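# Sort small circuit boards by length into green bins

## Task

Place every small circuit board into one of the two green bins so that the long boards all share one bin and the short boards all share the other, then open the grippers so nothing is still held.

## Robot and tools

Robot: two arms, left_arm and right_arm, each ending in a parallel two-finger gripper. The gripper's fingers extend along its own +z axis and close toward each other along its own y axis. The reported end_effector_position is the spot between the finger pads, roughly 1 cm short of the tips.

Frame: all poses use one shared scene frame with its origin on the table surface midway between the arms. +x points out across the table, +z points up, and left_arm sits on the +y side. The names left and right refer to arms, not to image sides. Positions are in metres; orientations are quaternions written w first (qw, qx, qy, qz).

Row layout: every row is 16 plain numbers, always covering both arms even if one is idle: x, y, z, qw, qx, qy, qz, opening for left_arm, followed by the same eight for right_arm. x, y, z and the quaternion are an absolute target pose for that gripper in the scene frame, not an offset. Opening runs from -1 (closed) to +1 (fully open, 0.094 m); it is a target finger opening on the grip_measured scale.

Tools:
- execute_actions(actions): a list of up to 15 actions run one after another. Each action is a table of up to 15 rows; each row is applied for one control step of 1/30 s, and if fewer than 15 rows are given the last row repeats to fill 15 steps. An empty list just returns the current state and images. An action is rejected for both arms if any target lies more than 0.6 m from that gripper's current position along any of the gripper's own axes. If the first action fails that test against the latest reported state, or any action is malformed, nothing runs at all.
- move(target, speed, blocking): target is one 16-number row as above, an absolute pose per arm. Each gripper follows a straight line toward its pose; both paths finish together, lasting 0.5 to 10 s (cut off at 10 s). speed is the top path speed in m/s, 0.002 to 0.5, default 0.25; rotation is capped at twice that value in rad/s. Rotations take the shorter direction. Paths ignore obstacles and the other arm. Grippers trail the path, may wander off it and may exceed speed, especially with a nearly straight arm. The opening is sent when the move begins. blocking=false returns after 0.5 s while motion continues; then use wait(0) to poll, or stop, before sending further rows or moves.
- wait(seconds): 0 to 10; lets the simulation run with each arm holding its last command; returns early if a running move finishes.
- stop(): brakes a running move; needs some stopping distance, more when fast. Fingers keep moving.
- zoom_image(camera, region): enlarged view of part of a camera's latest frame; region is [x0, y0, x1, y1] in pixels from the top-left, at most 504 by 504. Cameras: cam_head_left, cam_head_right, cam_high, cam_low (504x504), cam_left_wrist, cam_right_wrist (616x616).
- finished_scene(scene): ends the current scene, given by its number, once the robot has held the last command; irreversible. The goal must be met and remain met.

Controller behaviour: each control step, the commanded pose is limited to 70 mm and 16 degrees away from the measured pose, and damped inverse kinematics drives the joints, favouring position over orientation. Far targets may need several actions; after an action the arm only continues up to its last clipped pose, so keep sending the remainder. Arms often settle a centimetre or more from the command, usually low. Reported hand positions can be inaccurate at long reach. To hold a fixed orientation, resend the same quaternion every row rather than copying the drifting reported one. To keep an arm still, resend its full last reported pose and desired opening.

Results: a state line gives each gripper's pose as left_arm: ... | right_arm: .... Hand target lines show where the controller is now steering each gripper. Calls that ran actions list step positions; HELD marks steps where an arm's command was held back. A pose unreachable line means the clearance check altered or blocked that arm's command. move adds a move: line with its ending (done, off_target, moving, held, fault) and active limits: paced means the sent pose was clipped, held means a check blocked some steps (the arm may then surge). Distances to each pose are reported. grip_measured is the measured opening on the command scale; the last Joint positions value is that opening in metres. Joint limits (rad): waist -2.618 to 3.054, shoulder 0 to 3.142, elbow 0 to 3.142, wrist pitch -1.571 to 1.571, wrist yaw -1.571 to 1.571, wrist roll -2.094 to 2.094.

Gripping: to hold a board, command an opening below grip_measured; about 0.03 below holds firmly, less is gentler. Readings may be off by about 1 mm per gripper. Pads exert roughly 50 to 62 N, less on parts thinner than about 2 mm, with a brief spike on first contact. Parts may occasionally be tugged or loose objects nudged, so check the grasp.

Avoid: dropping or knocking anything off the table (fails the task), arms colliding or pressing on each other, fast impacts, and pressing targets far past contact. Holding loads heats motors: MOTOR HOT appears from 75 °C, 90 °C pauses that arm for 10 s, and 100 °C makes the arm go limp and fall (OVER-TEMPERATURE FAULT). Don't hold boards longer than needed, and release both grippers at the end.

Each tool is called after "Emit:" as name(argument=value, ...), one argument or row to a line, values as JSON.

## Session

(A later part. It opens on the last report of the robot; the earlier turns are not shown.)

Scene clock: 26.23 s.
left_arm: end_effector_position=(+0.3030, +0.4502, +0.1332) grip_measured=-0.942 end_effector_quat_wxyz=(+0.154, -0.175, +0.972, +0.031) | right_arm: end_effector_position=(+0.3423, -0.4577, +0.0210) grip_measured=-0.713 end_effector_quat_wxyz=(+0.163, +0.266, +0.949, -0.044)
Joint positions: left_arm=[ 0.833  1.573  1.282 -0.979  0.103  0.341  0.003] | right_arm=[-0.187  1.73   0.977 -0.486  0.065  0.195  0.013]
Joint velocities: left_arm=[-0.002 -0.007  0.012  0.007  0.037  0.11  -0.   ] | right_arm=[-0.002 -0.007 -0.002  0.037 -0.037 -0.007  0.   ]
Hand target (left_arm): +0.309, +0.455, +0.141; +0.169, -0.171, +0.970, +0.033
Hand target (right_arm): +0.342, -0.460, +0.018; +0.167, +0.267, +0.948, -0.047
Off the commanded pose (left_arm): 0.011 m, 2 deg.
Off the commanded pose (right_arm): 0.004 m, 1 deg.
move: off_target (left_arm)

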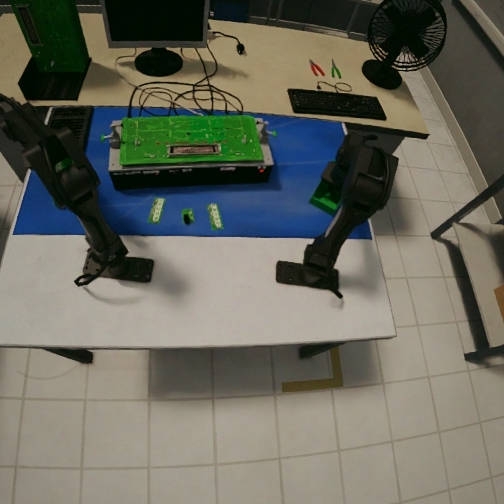

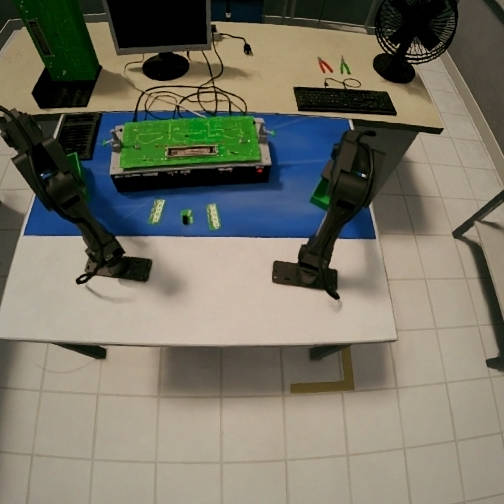

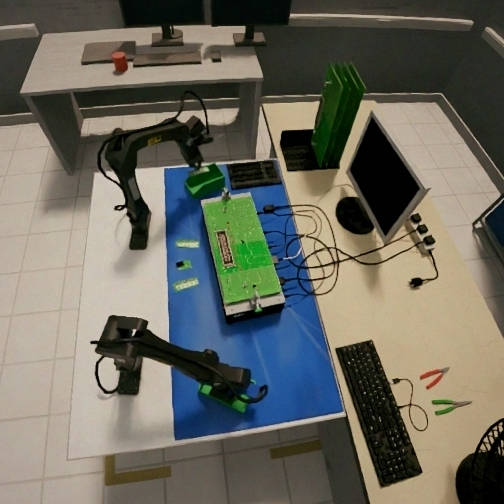

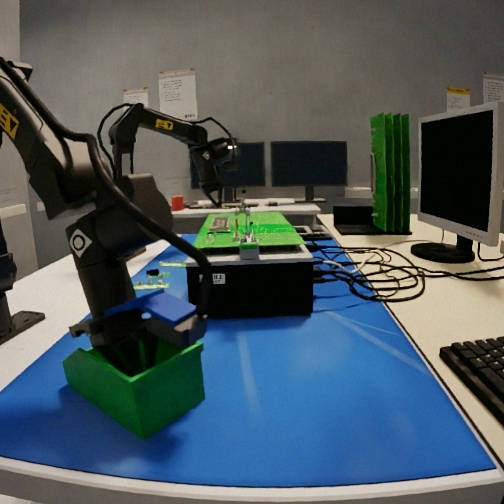

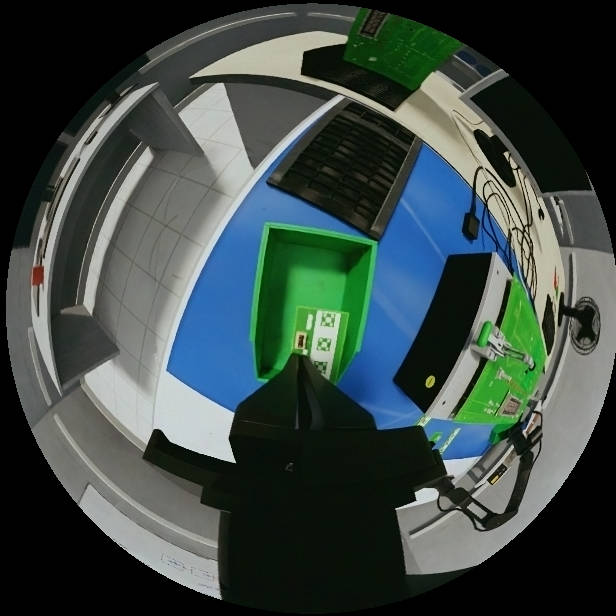

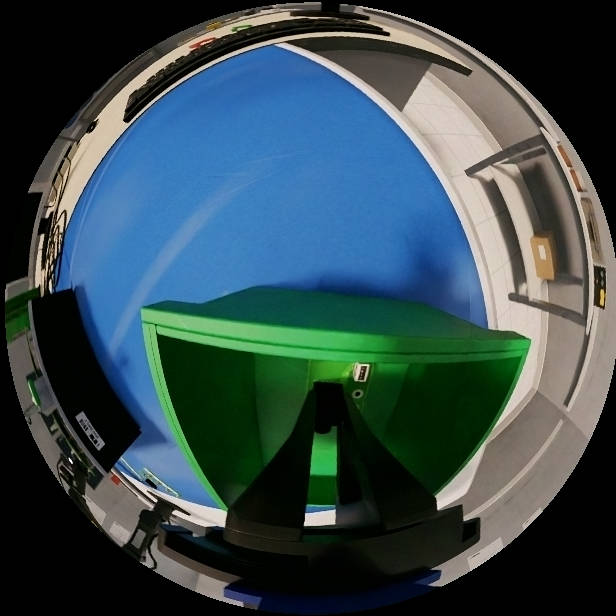

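Emit:
execute_actions(
  actions=[
    [[0.309,0.453,0.135,0.1709,-0.1715,0.9698,0.0302,-0.957,0.343,-0.460,0.017,0.1671,0.2674,0.9478,-0.0471,-0.745],[0.309,0.451,0.13,0.1709,-0.1715,0.9698,0.0302,-0.957,0.343,-0.460,0.016,0.1671,0.2674,0.9478,-0.0471,-0.745],[0.309,0.449,0.125,0.1709,-0.1715,0.9698,0.0302,-0.957,0.343,-0.460,0.015,0.1671,0.2674,0.9478,-0.0471,-0.745],[0.308,0.447,0.12,0.1709,-0.1715,0.9698,0.0302,-0.957,0.343,-0.460,0.015,0.1671,0.2674,0.9478,-0.0471,-0.745],[0.308,0.445,0.115,0.1709,-0.1715,0.9698,0.0302,-0.957,0.343,-0.460,0.015,0.1671,0.2674,0.9478,-0.0471,-0.745],[0.308,0.443,0.11,0.1709,-0.1715,0.9698,0.0302,-0.957,0.343,-0.460,0.015,0.1671,0.2674,0.9478,-0.0471,-0.745],[0.307,0.441,0.105,0.1709,-0.1715,0.9698,0.0302,-0.957,0.343,-0.460,0.015,0.1671,0.2674,0.9478,-0.0471,-0.72],[0.307,0.439,0.10,0.1709,-0.1715,0.9698,0.0302,-0.957,0.343,-0.460,0.015,0.1671,0.2674,0.9478,-0.0471,-0.70],[0.307,0.438,0.095,0.1709,-0.1715,0.9698,0.0302,-0.957,0.343,-0.460,0.015,0.1671,0.2674,0.9478,-0.0471,-0.68],[0.306,0.438,0.09,0.1709,-0.1715,0.9698,0.0302,-0.957,0.343,-0.460,0.015,0.1671,0.2674,0.9478,-0.0471,-0.66],[0.306,0.438,0.085,0.1709,-0.1715,0.9698,0.0302,-0.957,0.343,-0.460,0.015,0.1671,0.2674,0.9478,-0.0471,-0.64],[0.306,0.438,0.08,0.1709,-0.1715,0.9698,0.0302,-0.957,0.343,-0.460,0.015,0.1671,0.2674,0.9478,-0.0471,-0.62],[0.306,0.438,0.075,0.1709,-0.1715,0.9698,0.0302,-0.957,0.343,-0.460,0.015,0.1671,0.2674,0.9478,-0.0471,-0.6],[0.306,0.438,0.07,0.1709,-0.1715,0.9698,0.0302,-0.957,0.343,-0.460,0.015,0.1671,0.2674,0.9478,-0.0471,-0.58]],
    [[0.306,0.438,0.066,0.1709,-0.1715,0.9698,0.0302,-0.957,0.343,-0.460,0.02,0.1671,0.2674,0.9478,-0.0471,-0.58],[0.306,0.438,0.064,0.1709,-0.1715,0.9698,0.0302,-0.957,0.343,-0.460,0.025,0.1671,0.2674,0.9478,-0.0471,-0.58],[0.306,0.438,0.062,0.1709,-0.1715,0.9698,0.0302,-0.957,0.343,-0.460,0.03,0.1671,0.2674,0.9478,-0.0471,-0.58],[0.306,0.438,0.06,0.1709,-0.1715,0.9698,0.0302,-0.957,0.343,-0.460,0.036,0.1671,0.2674,0.9478,-0.0471,-0.58],[0.306,0.438,0.06,0.1709,-0.1715,0.9698,0.0302,-0.957,0.343,-0.460,0.043,0.1671,0.2674,0.9478,-0.0471,-0.58],[0.306,0.438,0.06,0.1709,-0.1715,0.9698,0.0302,-0.957,0.343,-0.460,0.05,0.1671,0.2674,0.9478,-0.0471,-0.58],[0.306,0.438,0.06,0.1709,-0.1715,0.9698,0.0302,-0.957,0.342,-0.460,0.058,0.1671,0.2674,0.9478,-0.0471,-0.58],[0.306,0.438,0.06,0.1709,-0.1715,0.9698,0.0302,-0.957,0.341,-0.459,0.066,0.1671,0.2674,0.9478,-0.0471,-0.58],[0.306,0.438,0.06,0.1709,-0.1715,0.9698,0.0302,-0.957,0.34,-0.458,0.074,0.1671,0.2674,0.9478,-0.0471,-0.58],[0.306,0.438,0.06,0.1709,-0.1715,0.9698,0.0302,-0.957,0.339,-0.457,0.082,0.1671,0.2674,0.9478,-0.0471,-0.58],[0.306,0.438,0.06,0.1709,-0.1715,0.9698,0.0302,-0.957,0.338,-0.456,0.09,0.1671,0.2674,0.9478,-0.0471,-0.58],[0.306,0.438,0.06,0.1709,-0.1715,0.9698,0.0302,-0.957,0.337,-0.455,0.098,0.1671,0.2674,0.9478,-0.0471,-0.58],[0.306,0.438,0.06,0.1709,-0.1715,0.9698,0.0302,-0.957,0.336,-0.454,0.106,0.1671,0.2674,0.9478,-0.0471,-0.58],[0.306,0.438,0.06,0.1709,-0.1715,0.9698,0.0302,-0.957,0.335,-0.453,0.114,0.1671,0.2674,0.9478,-0.0471,-0.58],[0.306,0.438,0.06,0.1709,-0.1715,0.9698,0.0302,-0.957,0.334,-0.452,0.122,0.1671,0.2674,0.9478,-0.0471,-0.58]],
  ],
)

Emit:
zoom_image(
  camera="cam_left_wrist",
  region=[190,170,450,430],
)

Scene clock: 29.67 s.
left_arm: end_effector_position=(+0.3062, +0.4426, +0.0679) grip_measured=-0.942 end_effector_quat_wxyz=(+0.175, -0.171, +0.969, +0.037) | right_arm: end_effector_position=(+0.3419, -0.4576, +0.0887) grip_measured=-0.582 end_effector_quat_wxyz=(+0.176, +0.266, +0.947, -0.045)
Joint positions: left_arm=[ 0.812  1.577  1.007 -0.657  0.106  0.324  0.003] | right_arm=[-0.187  1.61   1.124 -0.726  0.065  0.195  0.02 ]
Joint velocities: left_arm=[-0.007 -0.002 -0.002  0.007 -0.007  0.037 -0.   ] | right_arm=[-0.007 -0.383  0.72  -0.799 -0.007  0.007  0.   ]
Hand target (left_arm): +0.306, +0.438, +0.060; +0.171, -0.172, +0.970, +0.030
Hand target (right_arm): +0.336, -0.453, +0.119; +0.174, +0.267, +0.947, -0.047
Off the commanded pose (left_arm): 0.009 m, 1 deg.
Off the commanded pose (right_arm): 0.035 m, 1 deg.
Step readings (end_effector_position; steps 1 to 15: 1st action; 16 to 30: 2nd action):
0: left_arm (+0.3031, +0.4500, +0.1332) | right_arm (+0.3428, -0.4579, +0.0212)
1: left_arm (+0.3034, +0.4502, +0.1333) | right_arm (+0.3429, -0.4579, +0.0212)
2: left_arm (+0.3042, +0.4507, +0.1336) | right_arm (+0.3430, -0.4580, +0.0213)
4: left_arm (+0.3065, +0.4525, +0.1317) | right_arm (+0.3437, -0.4582, +0.0215)
8: left_arm (+0.3031, +0.4460, +0.1101) | right_arm (+0.3447, -0.4586, +0.0219)
15: left_arm (+0.2953, +0.4336, +0.0752) | right_arm (+0.3453, -0.4588, +0.0221)
16: left_arm (+0.2956, +0.4338, +0.0730) | right_arm (+0.3453, -0.4588, +0.0221)
17: left_arm (+0.2962, +0.4344, +0.0713) | right_arm (+0.3452, -0.4587, +0.0221)
19: left_arm (+0.2981, +0.4359, +0.0691) | right_arm (+0.3433, -0.4581, +0.0214)
23: left_arm (+0.3018, +0.4390, +0.0668) | right_arm (+0.3345, -0.4550, +0.0263)
30: end_effector_position above

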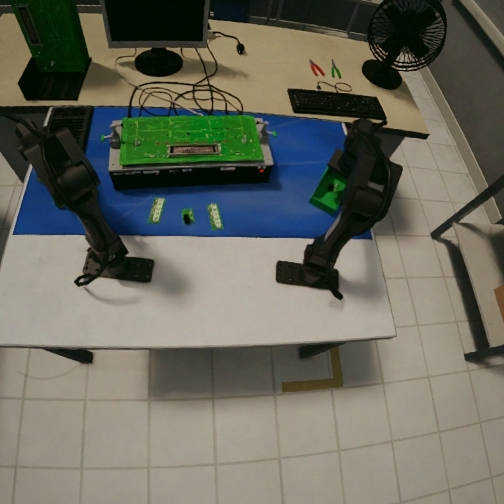

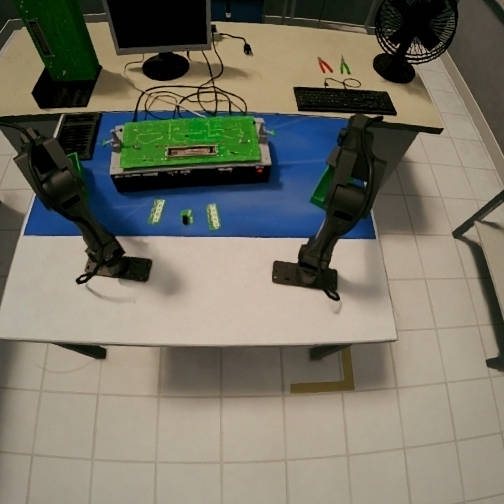

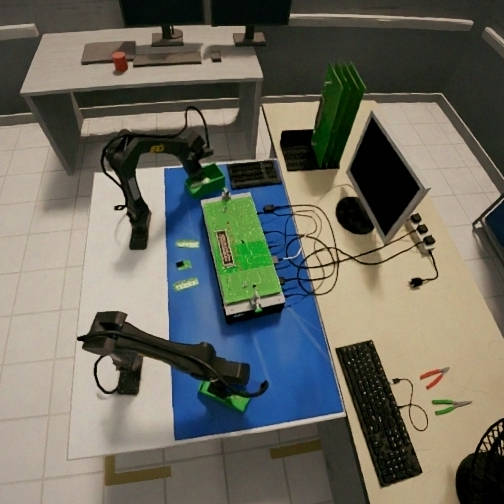

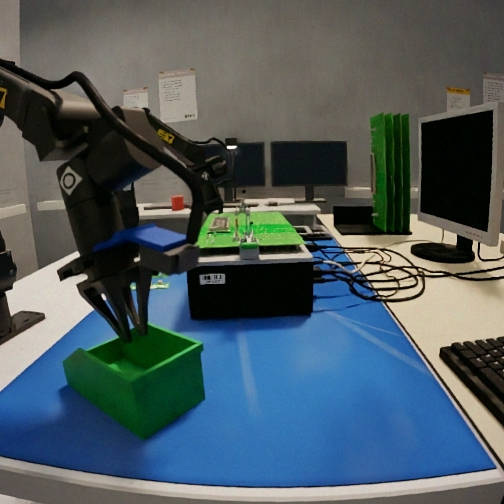

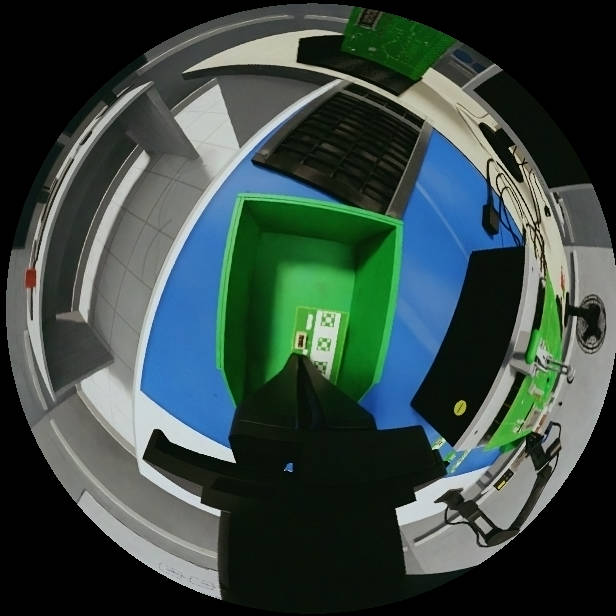

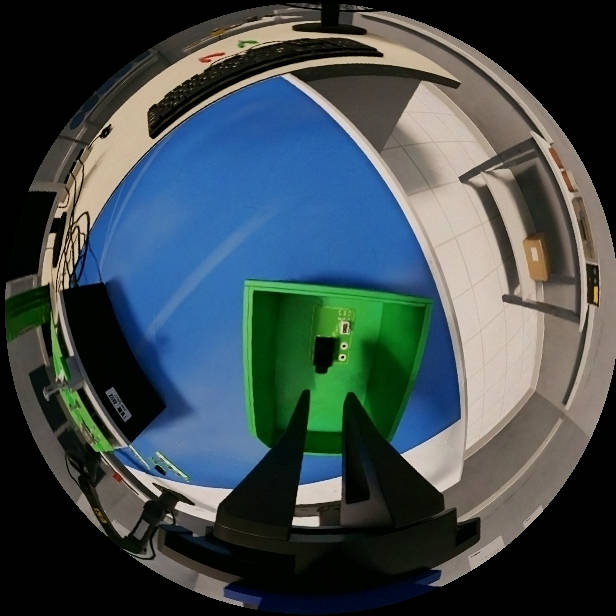

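Region (190, 170, 450, 430) of cam_left_wrist's 616x616 image, scaled by 1.938, with more detail than that image has.

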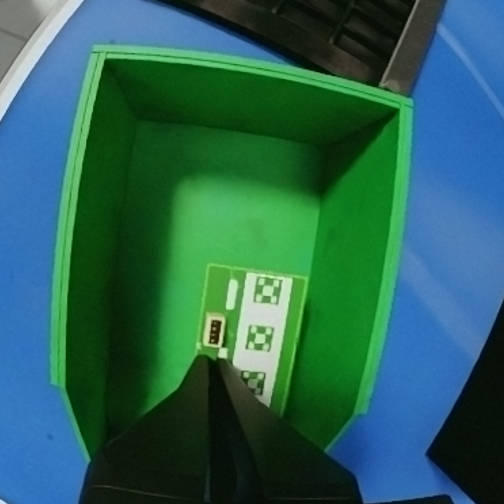

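Emit:
move(
  target=[0.312,0.436,0.024,0.1709,-0.1715,0.9698,0.0302,-0.957,0.23,-0.28,0.14,0.1727,0.0983,0.9799,-0.0173,-0.27],
  speed=0.2,
)

Emit:
zoom_image(
  camera="cam_left_wrist",
  region=[190,170,450,430],
)

Scene clock: 32.07 s.
left_arm: end_effector_position=(+0.3143, +0.4416, +0.0317) grip_measured=-0.942 end_effector_quat_wxyz=(+0.178, -0.171, +0.968, +0.036) | right_arm: end_effector_position=(+0.2333, -0.2798, +0.1411) grip_measured=-0.272 end_effector_quat_wxyz=(+0.171, +0.097, +0.980, -0.017)
Joint positions: left_arm=[ 0.795  1.652  0.928 -0.496  0.106  0.306  0.003] | right_arm=[ 0.482  1.131  0.964 -1.103  0.171  0.5    0.034]
Joint velocities: left_arm=[ 0.002 -0.007 -0.002 -0.051 -0.037  0.022  0.   ] | right_arm=[ 0.007  0.007 -0.007  0.037  0.037 -0.051 -0.001]
Hand target (left_arm): +0.312, +0.436, +0.024; +0.171, -0.171, +0.970, +0.030
Hand target (right_arm): +0.229, -0.281, +0.142; +0.174, +0.097, +0.980, -0.022
Off the commanded pose (left_arm): 0.010 m, 1 deg.
Off the commanded pose (right_arm): 0.004 m, 0 deg.
move: done

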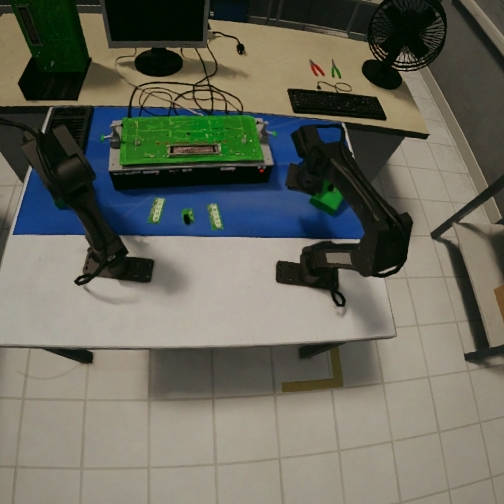

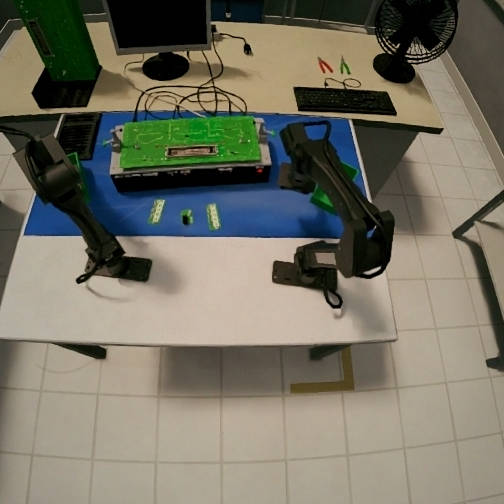

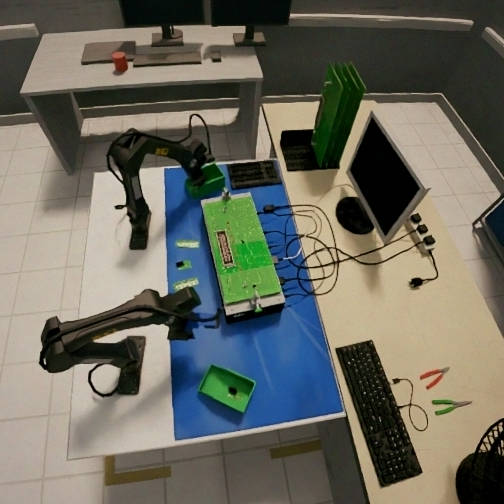

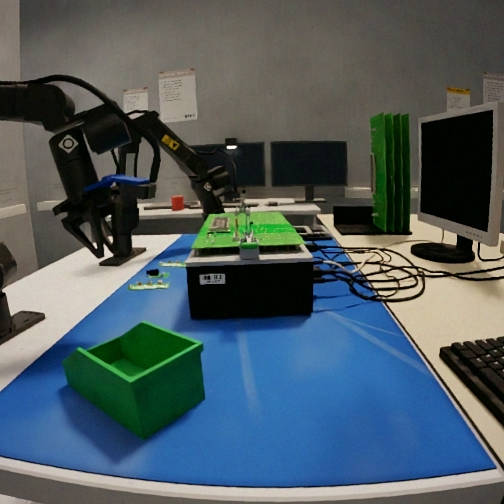

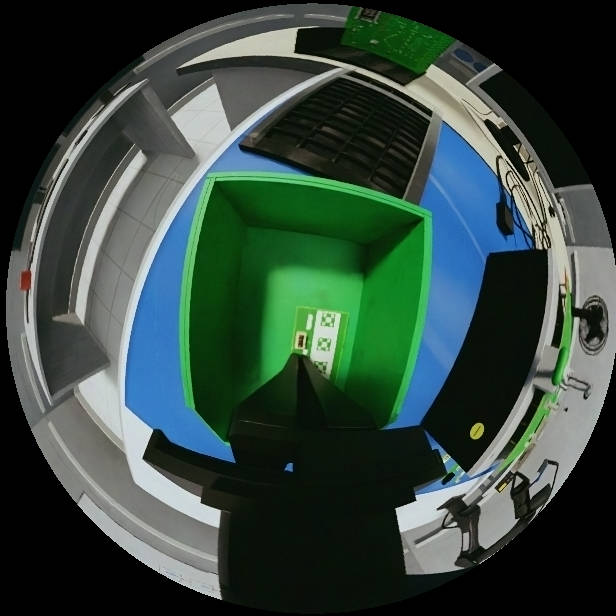

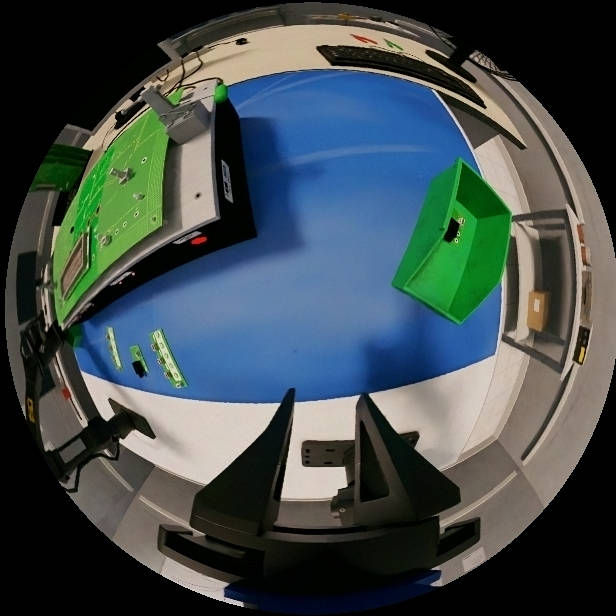

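Region (190, 170, 450, 430) of cam_left_wrist's 616x616 image, scaled by 1.938, with more detail than that image has.

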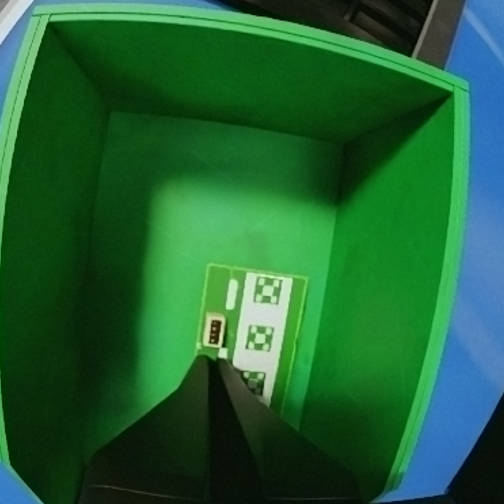

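Emit:
move(
  target=[0.31,0.435,0.011,0.1709,-0.1715,0.9698,0.0302,-0.957,0.207,0.045,0.065,0.1734,-0.0492,0.9836,0.0087,-0.27],
  speed=0.25,
)

Emit:
zoom_image(
  camera="cam_right_wrist",
  region=[240,280,420,460],
)

Scene clock: 34.17 s.
left_arm: end_effector_position=(+0.3140, +0.4414, +0.0215) grip_measured=-0.942 end_effector_quat_wxyz=(+0.182, -0.171, +0.968, +0.038) | right_arm: end_effector_position=(+0.1953, +0.0345, +0.0481) grip_measured=-0.272 end_effector_quat_wxyz=(+0.161, -0.057, +0.985, -0.009)
Joint positions: left_arm=[ 0.795  1.666  0.893 -0.439  0.106  0.306  0.003] | right_arm=[ 1.366  2.02   1.5   -0.933  0.302  1.078  0.034]
Joint velocities: left_arm=[-0.002 -0.012 -0.002 -0.022  0.022  0.081 -0.001] | right_arm=[-0.007 -0.017 -0.012 -0.051 -0.051  0.022 -0.   ]
Hand target (left_arm): +0.310, +0.435, +0.011; +0.171, -0.171, +0.970, +0.030
Hand target (right_arm): +0.201, +0.044, +0.062; +0.178, -0.050, +0.983, +0.004
Off the commanded pose (left_arm): 0.013 m, 2 deg.
Off the commanded pose (right_arm): 0.023 m, 3 deg.
move: off_target (left_arm, right_arm)

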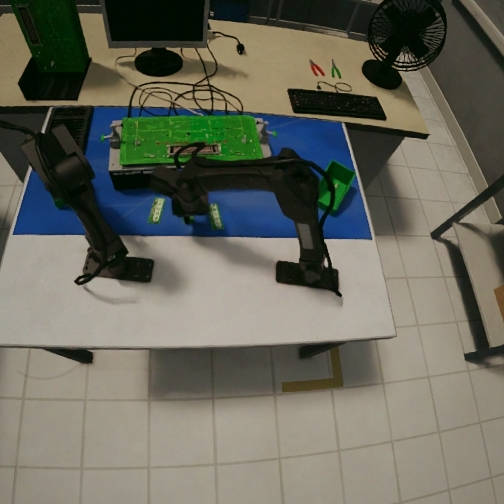

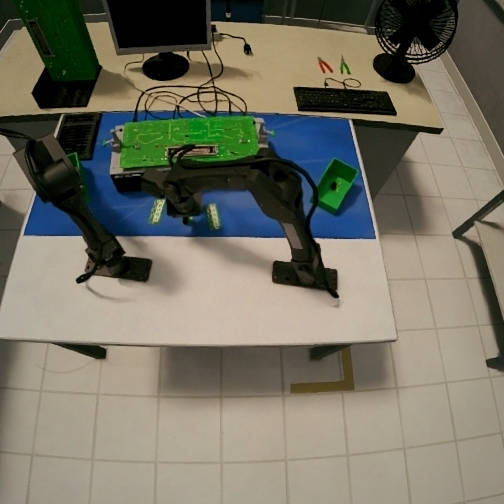

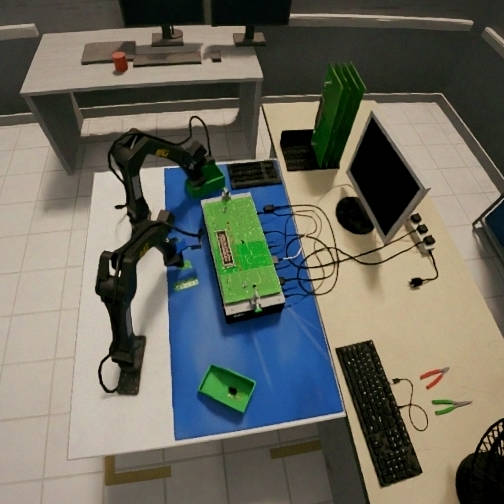

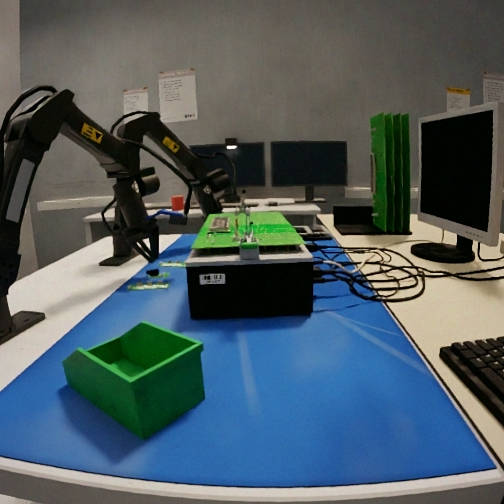

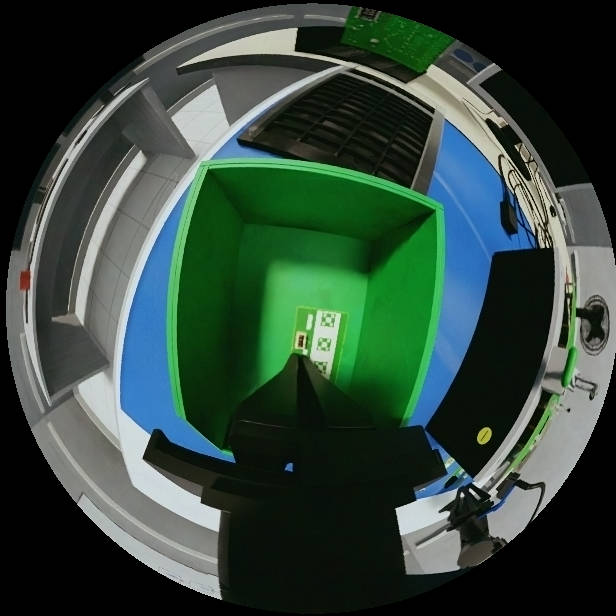

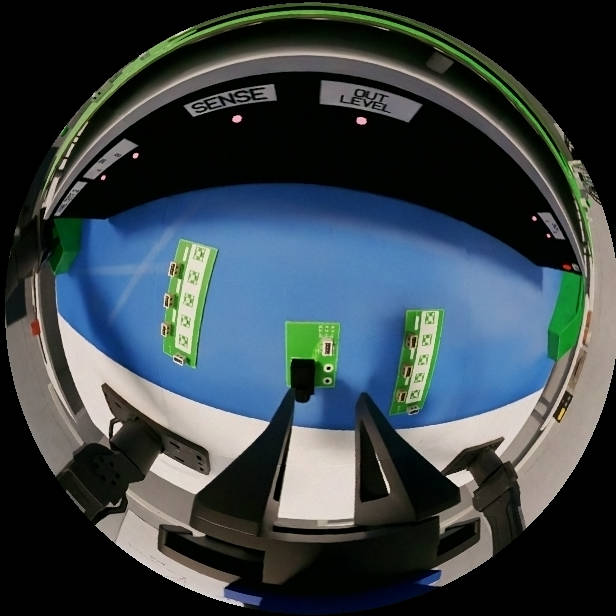

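Region (240, 280, 420, 460) of cam_right_wrist's 616x616 image, scaled by 2.800, with more detail than that image has.

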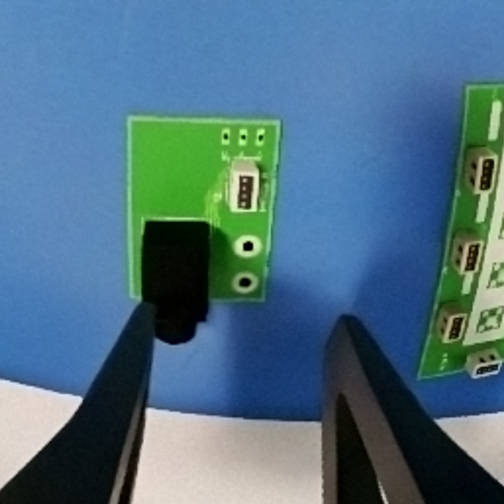

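Emit:
execute_actions(
  actions=[
    [[0.31,0.435,0.011,0.1709,-0.1715,0.9698,0.0302,-0.94,0.203,0.047,0.058,0.1733,-0.055,0.9833,0.0097,-0.27],[0.31,0.435,0.011,0.1709,-0.1715,0.9698,0.0302,-0.93,0.201,0.049,0.056,0.1733,-0.06,0.983,0.0105,-0.27],[0.31,0.435,0.012,0.1709,-0.1715,0.9698,0.0302,-0.915,0.199,0.051,0.054,0.1732,-0.0689,0.9824,0.0121,-0.27],[0.31,0.435,0.012,0.1709,-0.1715,0.9698,0.0302,-0.9,0.197,0.053,0.052,0.1732,-0.0689,0.9824,0.0121,-0.27],[0.31,0.435,0.013,0.1709,-0.1715,0.9698,0.0302,-0.88,0.196,0.054,0.05,0.1732,-0.0689,0.9824,0.0121,-0.27],[0.31,0.435,0.013,0.1709,-0.1715,0.9698,0.0302,-0.86,0.195,0.054,0.048,0.1732,-0.0689,0.9824,0.0121,-0.27],[0.31,0.435,0.014,0.1709,-0.1715,0.9698,0.0302,-0.84,0.195,0.054,0.046,0.1732,-0.0689,0.9824,0.0121,-0.27],[0.31,0.435,0.014,0.1709,-0.1715,0.9698,0.0302,-0.82,0.195,0.054,0.044,0.1732,-0.0689,0.9824,0.0121,-0.27],[0.31,0.435,0.015,0.1709,-0.1715,0.9698,0.0302,-0.8,0.195,0.054,0.042,0.1732,-0.0689,0.9824,0.0121,-0.27],[0.311,0.436,0.017,0.1709,-0.1715,0.9698,0.0302,-0.78,0.195,0.054,0.04,0.1732,-0.0689,0.9824,0.0121,-0.27],[0.312,0.437,0.02,0.1709,-0.1715,0.9698,0.0302,-0.78,0.195,0.054,0.039,0.1732,-0.0689,0.9824,0.0121,-0.27],[0.313,0.438,0.024,0.1709,-0.1715,0.9698,0.0302,-0.78,0.195,0.054,0.038,0.1732,-0.0689,0.9824,0.0121,-0.27],[0.314,0.44,0.029,0.1709,-0.1715,0.9698,0.0302,-0.78,0.195,0.054,0.038,0.1732,-0.0689,0.9824,0.0121,-0.27],[0.314,0.441,0.035,0.1709,-0.1715,0.9698,0.0302,-0.78,0.195,0.054,0.038,0.1732,-0.0689,0.9824,0.0121,-0.27],[0.314,0.441,0.042,0.1709,-0.1715,0.9698,0.0302,-0.78,0.195,0.054,0.038,0.1732,-0.0689,0.9824,0.0121,-0.27]],
    [[0.314,0.441,0.05,0.1709,-0.1715,0.9698,0.0302,-0.78,0.195,0.054,0.038,0.1732,-0.0689,0.9824,0.0121,-0.27],[0.314,0.441,0.058,0.1709,-0.1715,0.9698,0.0302,-0.78,0.195,0.054,0.038,0.1732,-0.0689,0.9824,0.0121,-0.27],[0.314,0.441,0.066,0.1709,-0.1715,0.9698,0.0302,-0.78,0.195,0.054,0.038,0.1732,-0.0689,0.9824,0.0121,-0.27],[0.313,0.441,0.074,0.1709,-0.1715,0.9698,0.0302,-0.78,0.195,0.054,0.038,0.1732,-0.0689,0.9824,0.0121,-0.27],[0.312,0.441,0.082,0.1709,-0.1715,0.9698,0.0302,-0.78,0.195,0.054,0.038,0.1732,-0.0689,0.9824,0.0121,-0.27],[0.311,0.441,0.09,0.1709,-0.1715,0.9698,0.0302,-0.78,0.195,0.054,0.038,0.1732,-0.0689,0.9824,0.0121,-0.27],[0.31,0.441,0.098,0.1709,-0.1715,0.9698,0.0302,-0.78,0.195,0.054,0.038,0.1732,-0.0689,0.9824,0.0121,-0.27],[0.309,0.441,0.106,0.1709,-0.1715,0.9698,0.0302,-0.78,0.195,0.054,0.038,0.1732,-0.0689,0.9824,0.0121,-0.27],[0.308,0.441,0.114,0.1709,-0.1715,0.9698,0.0302,-0.78,0.195,0.054,0.038,0.1732,-0.0689,0.9824,0.0121,-0.27],[0.307,0.441,0.121,0.1709,-0.1715,0.9698,0.0302,-0.78,0.195,0.054,0.038,0.1732,-0.0689,0.9824,0.0121,-0.27],[0.306,0.441,0.127,0.1709,-0.1715,0.9698,0.0302,-0.78,0.195,0.054,0.038,0.1732,-0.0689,0.9824,0.0121,-0.27],[0.305,0.441,0.132,0.1709,-0.1715,0.9698,0.0302,-0.78,0.195,0.054,0.038,0.1732,-0.0689,0.9824,0.0121,-0.27],[0.305,0.441,0.135,0.1709,-0.1715,0.9698,0.0302,-0.78,0.195,0.054,0.038,0.1732,-0.0689,0.9824,0.0121,-0.27]],
  ],
)

Emit:
zoom_image(
  camera="cam_right_wrist",
  region=[240,280,420,460],
)

Scene clock: 37.33 s.
left_arm: end_effector_position=(+0.3189, +0.4503, +0.1327) grip_measured=-0.782 end_effector_quat_wxyz=(+0.203, -0.171, +0.963, +0.051) | right_arm: end_effector_position=(+0.1953, +0.0483, +0.0369) grip_measured=-0.272 end_effector_quat_wxyz=(+0.166, -0.062, +0.984, +0.005)
Joint positions: left_arm=[ 0.806  1.527  1.197 -0.831  0.106  0.312  0.01 ] | right_arm=[ 1.377  2.054  1.5   -0.87   0.301  1.074  0.034]
Joint velocities: left_arm=[ 0.012 -0.066  0.33  -0.403  0.037 -0.022  0.   ] | right_arm=[ 0.002  0.002 -0.007  0.007  0.037  0.022 -0.   ]
Hand target (left_arm): +0.305, +0.440, +0.135; +0.174, -0.172, +0.969, +0.032
Hand target (right_arm): +0.195, +0.054, +0.038; +0.173, -0.069, +0.982, +0.012
Off the commanded pose (left_arm): 0.017 m, 5 deg.
Off the commanded pose (right_arm): 0.006 m, 1 deg.
Step readings (end_effector_position; steps 1 to 15: 1st action; 16 to 30: 2nd action):
0: left_arm (+0.3142, +0.4415, +0.0216) | right_arm (+0.1955, +0.0344, +0.0482)
1: left_arm (+0.3142, +0.4415, +0.0216) | right_arm (+0.1955, +0.0344, +0.0482)
2: left_arm (+0.3142, +0.4415, +0.0216) | right_arm (+0.1955, +0.0344, +0.0482)
4: left_arm (+0.3142, +0.4415, +0.0216) | right_arm (+0.1956, +0.0352, +0.0479)
8: left_arm (+0.3145, +0.4417, +0.0217) | right_arm (+0.1946, +0.0390, +0.0435)
15: left_arm (+0.3133, +0.4408, +0.0244) | right_arm (+0.1944, +0.0459, +0.0365)
16: left_arm (+0.3131, +0.4406, +0.0267) | right_arm (+0.1946, +0.0464, +0.0366)
17: left_arm (+0.3132, +0.4407, +0.0304) | right_arm (+0.1947, +0.0468, +0.0366)
19: left_arm (+0.3142, +0.4414, +0.0421) | right_arm (+0.1950, +0.0474, +0.0367)
23: left_arm (+0.3189, +0.4452, +0.0785) | right_arm (+0.1952, +0.0480, +0.0368)
30: end_effector_position above

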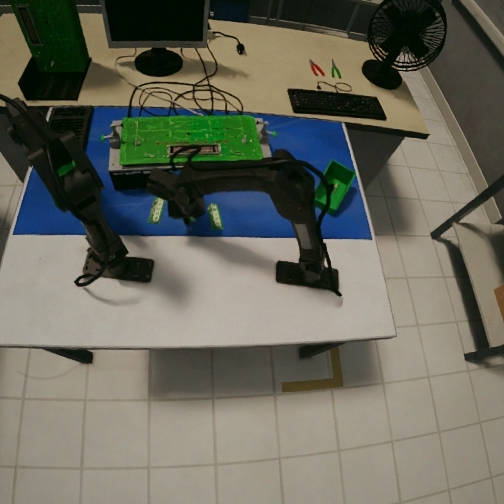

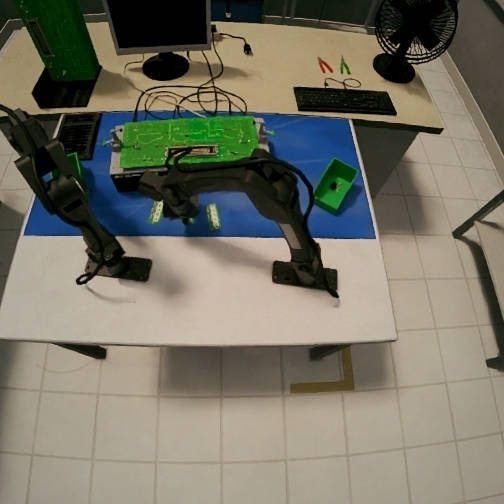

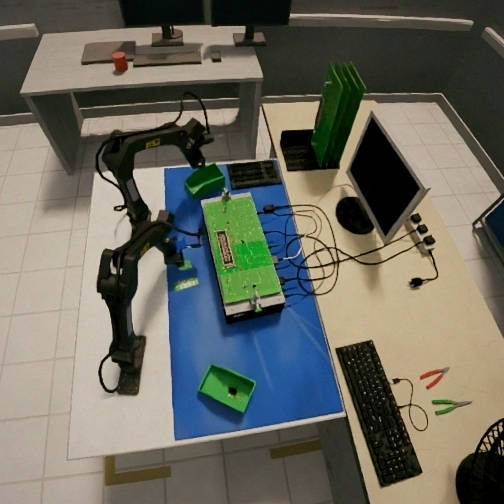

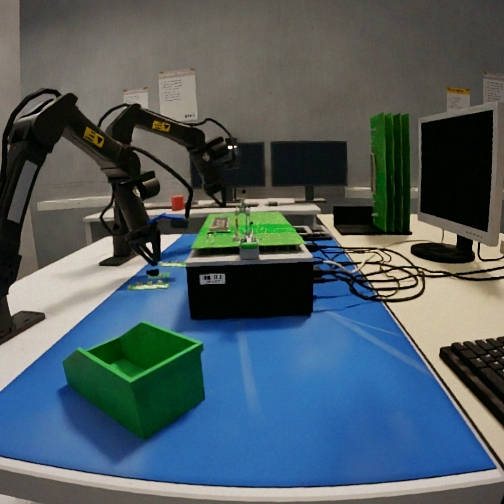

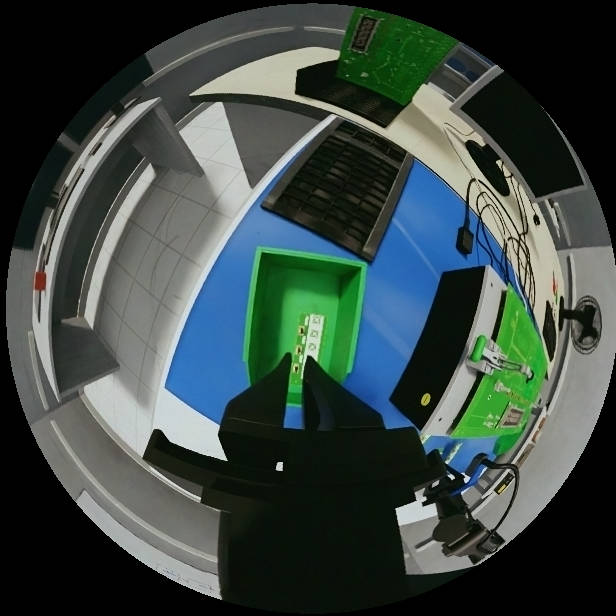

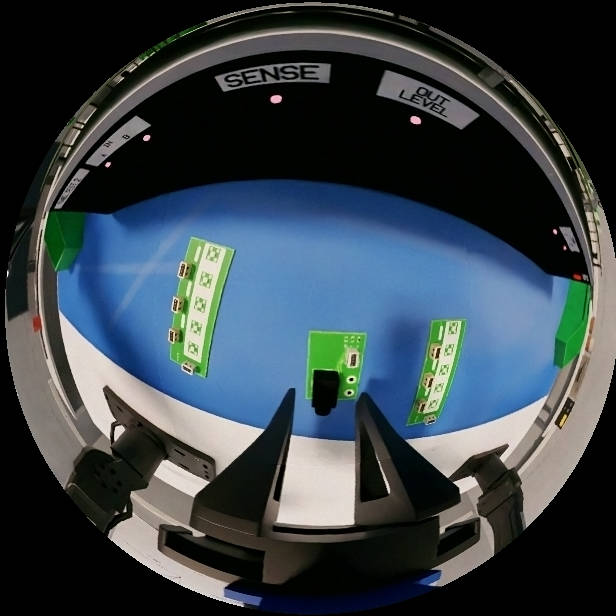

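Region (240, 280, 420, 460) of cam_right_wrist's 616x616 image, scaled by 2.800, with more detail than that image has.

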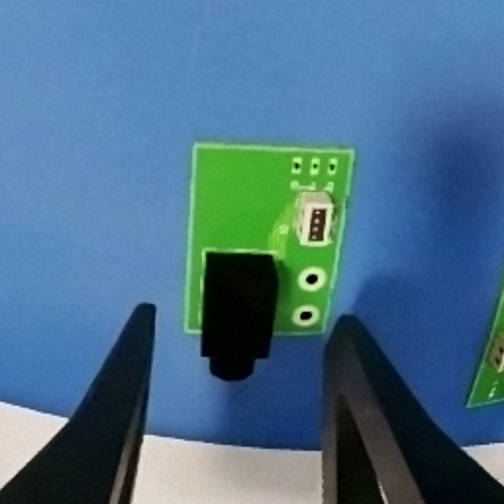

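Emit:
move(
  target=[0.235,0.33,0.145,0.1736,0,0.9848,0,-0.66,0.1915,0.055,0.016,0.1732,-0.0689,0.9824,0.0121,-0.27],
  speed=0.2,
)

Emit:
zoom_image(
  camera="cam_right_wrist",
  region=[240,280,420,460],
)

Scene clock: 39.07 s.
left_arm: end_effector_position=(+0.2413, +0.3394, +0.1477) grip_measured=-0.662 end_effector_quat_wxyz=(+0.180, -0.008, +0.983, +0.012) | right_arm: end_effector_position=(+0.1933, +0.0548, +0.0200) grip_measured=-0.272 end_effector_quat_wxyz=(+0.167, -0.065, +0.984, +0.014)
Joint positions: left_arm=[ 0.696  1.115  0.975 -1.108  0.171  0.531  0.016] | right_arm=[ 1.385  2.08   1.469 -0.796  0.296  1.074  0.034]
Joint velocities: left_arm=[-0.002  0.007 -0.007 -0.007 -0.066  0.037  0.   ] | right_arm=[-0.002  0.012 -0.002 -0.007 -0.037 -0.095 -0.   ]
Hand target (left_arm): +0.235, +0.330, +0.144; +0.174, +0.000, +0.985, -0.000
Hand target (right_arm): +0.191, +0.055, +0.016; +0.173, -0.069, +0.982, +0.012
Off the commanded pose (left_arm): 0.012 m, 2 deg.
Off the commanded pose (right_arm): 0.004 m, 1 deg.
move: off_target (left_arm)

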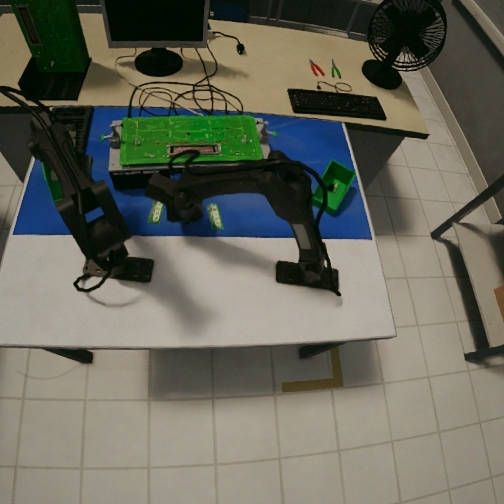

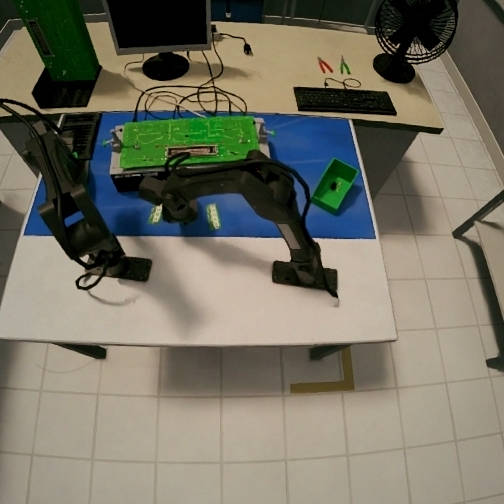

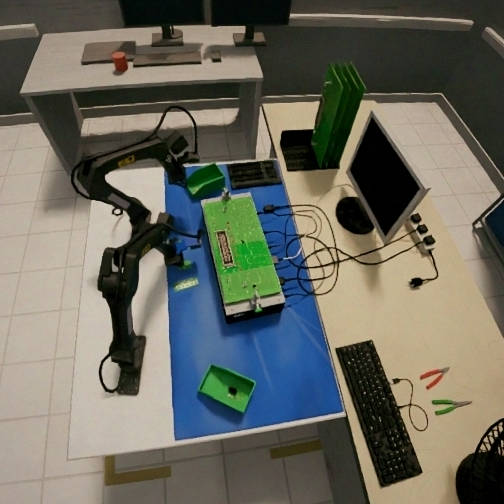

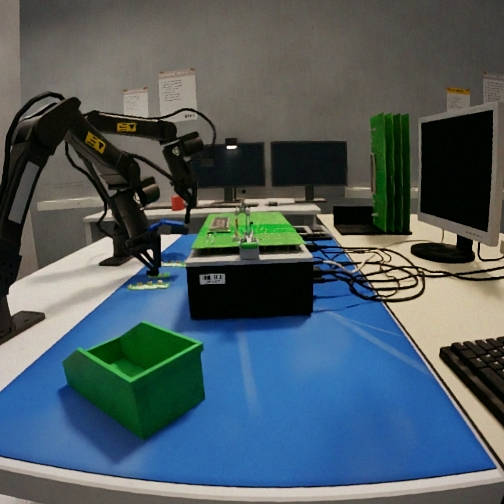

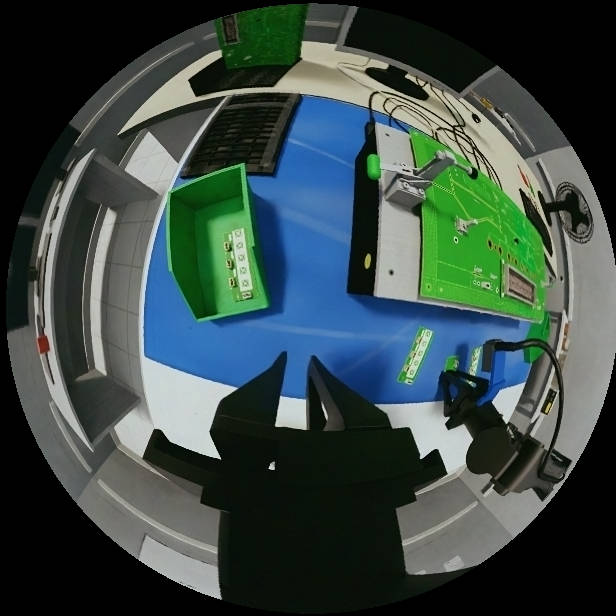

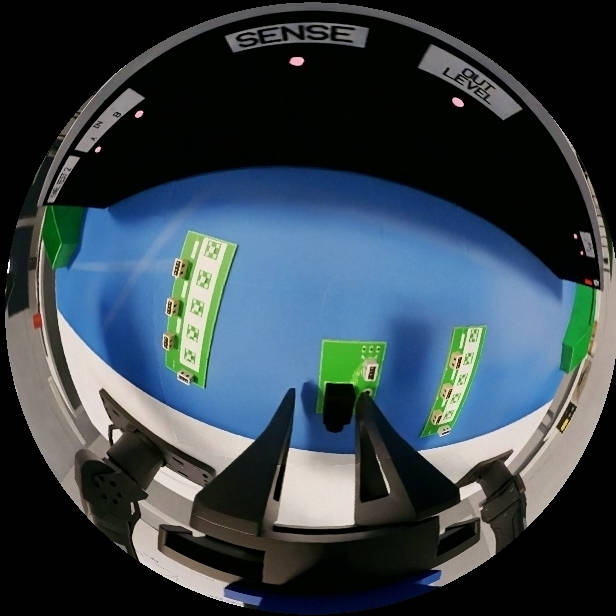

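Region (240, 280, 420, 460) of cam_right_wrist's 616x616 image, scaled by 2.800, with more detail than that image has.

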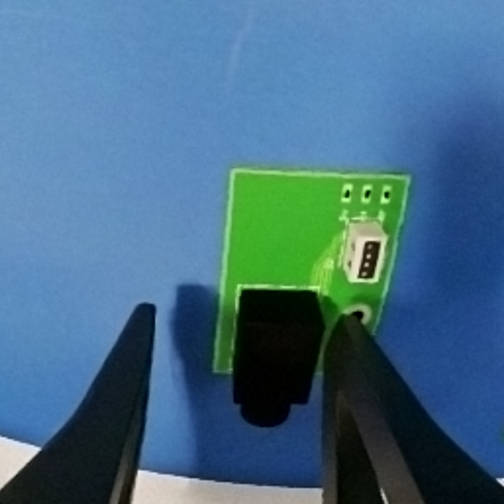

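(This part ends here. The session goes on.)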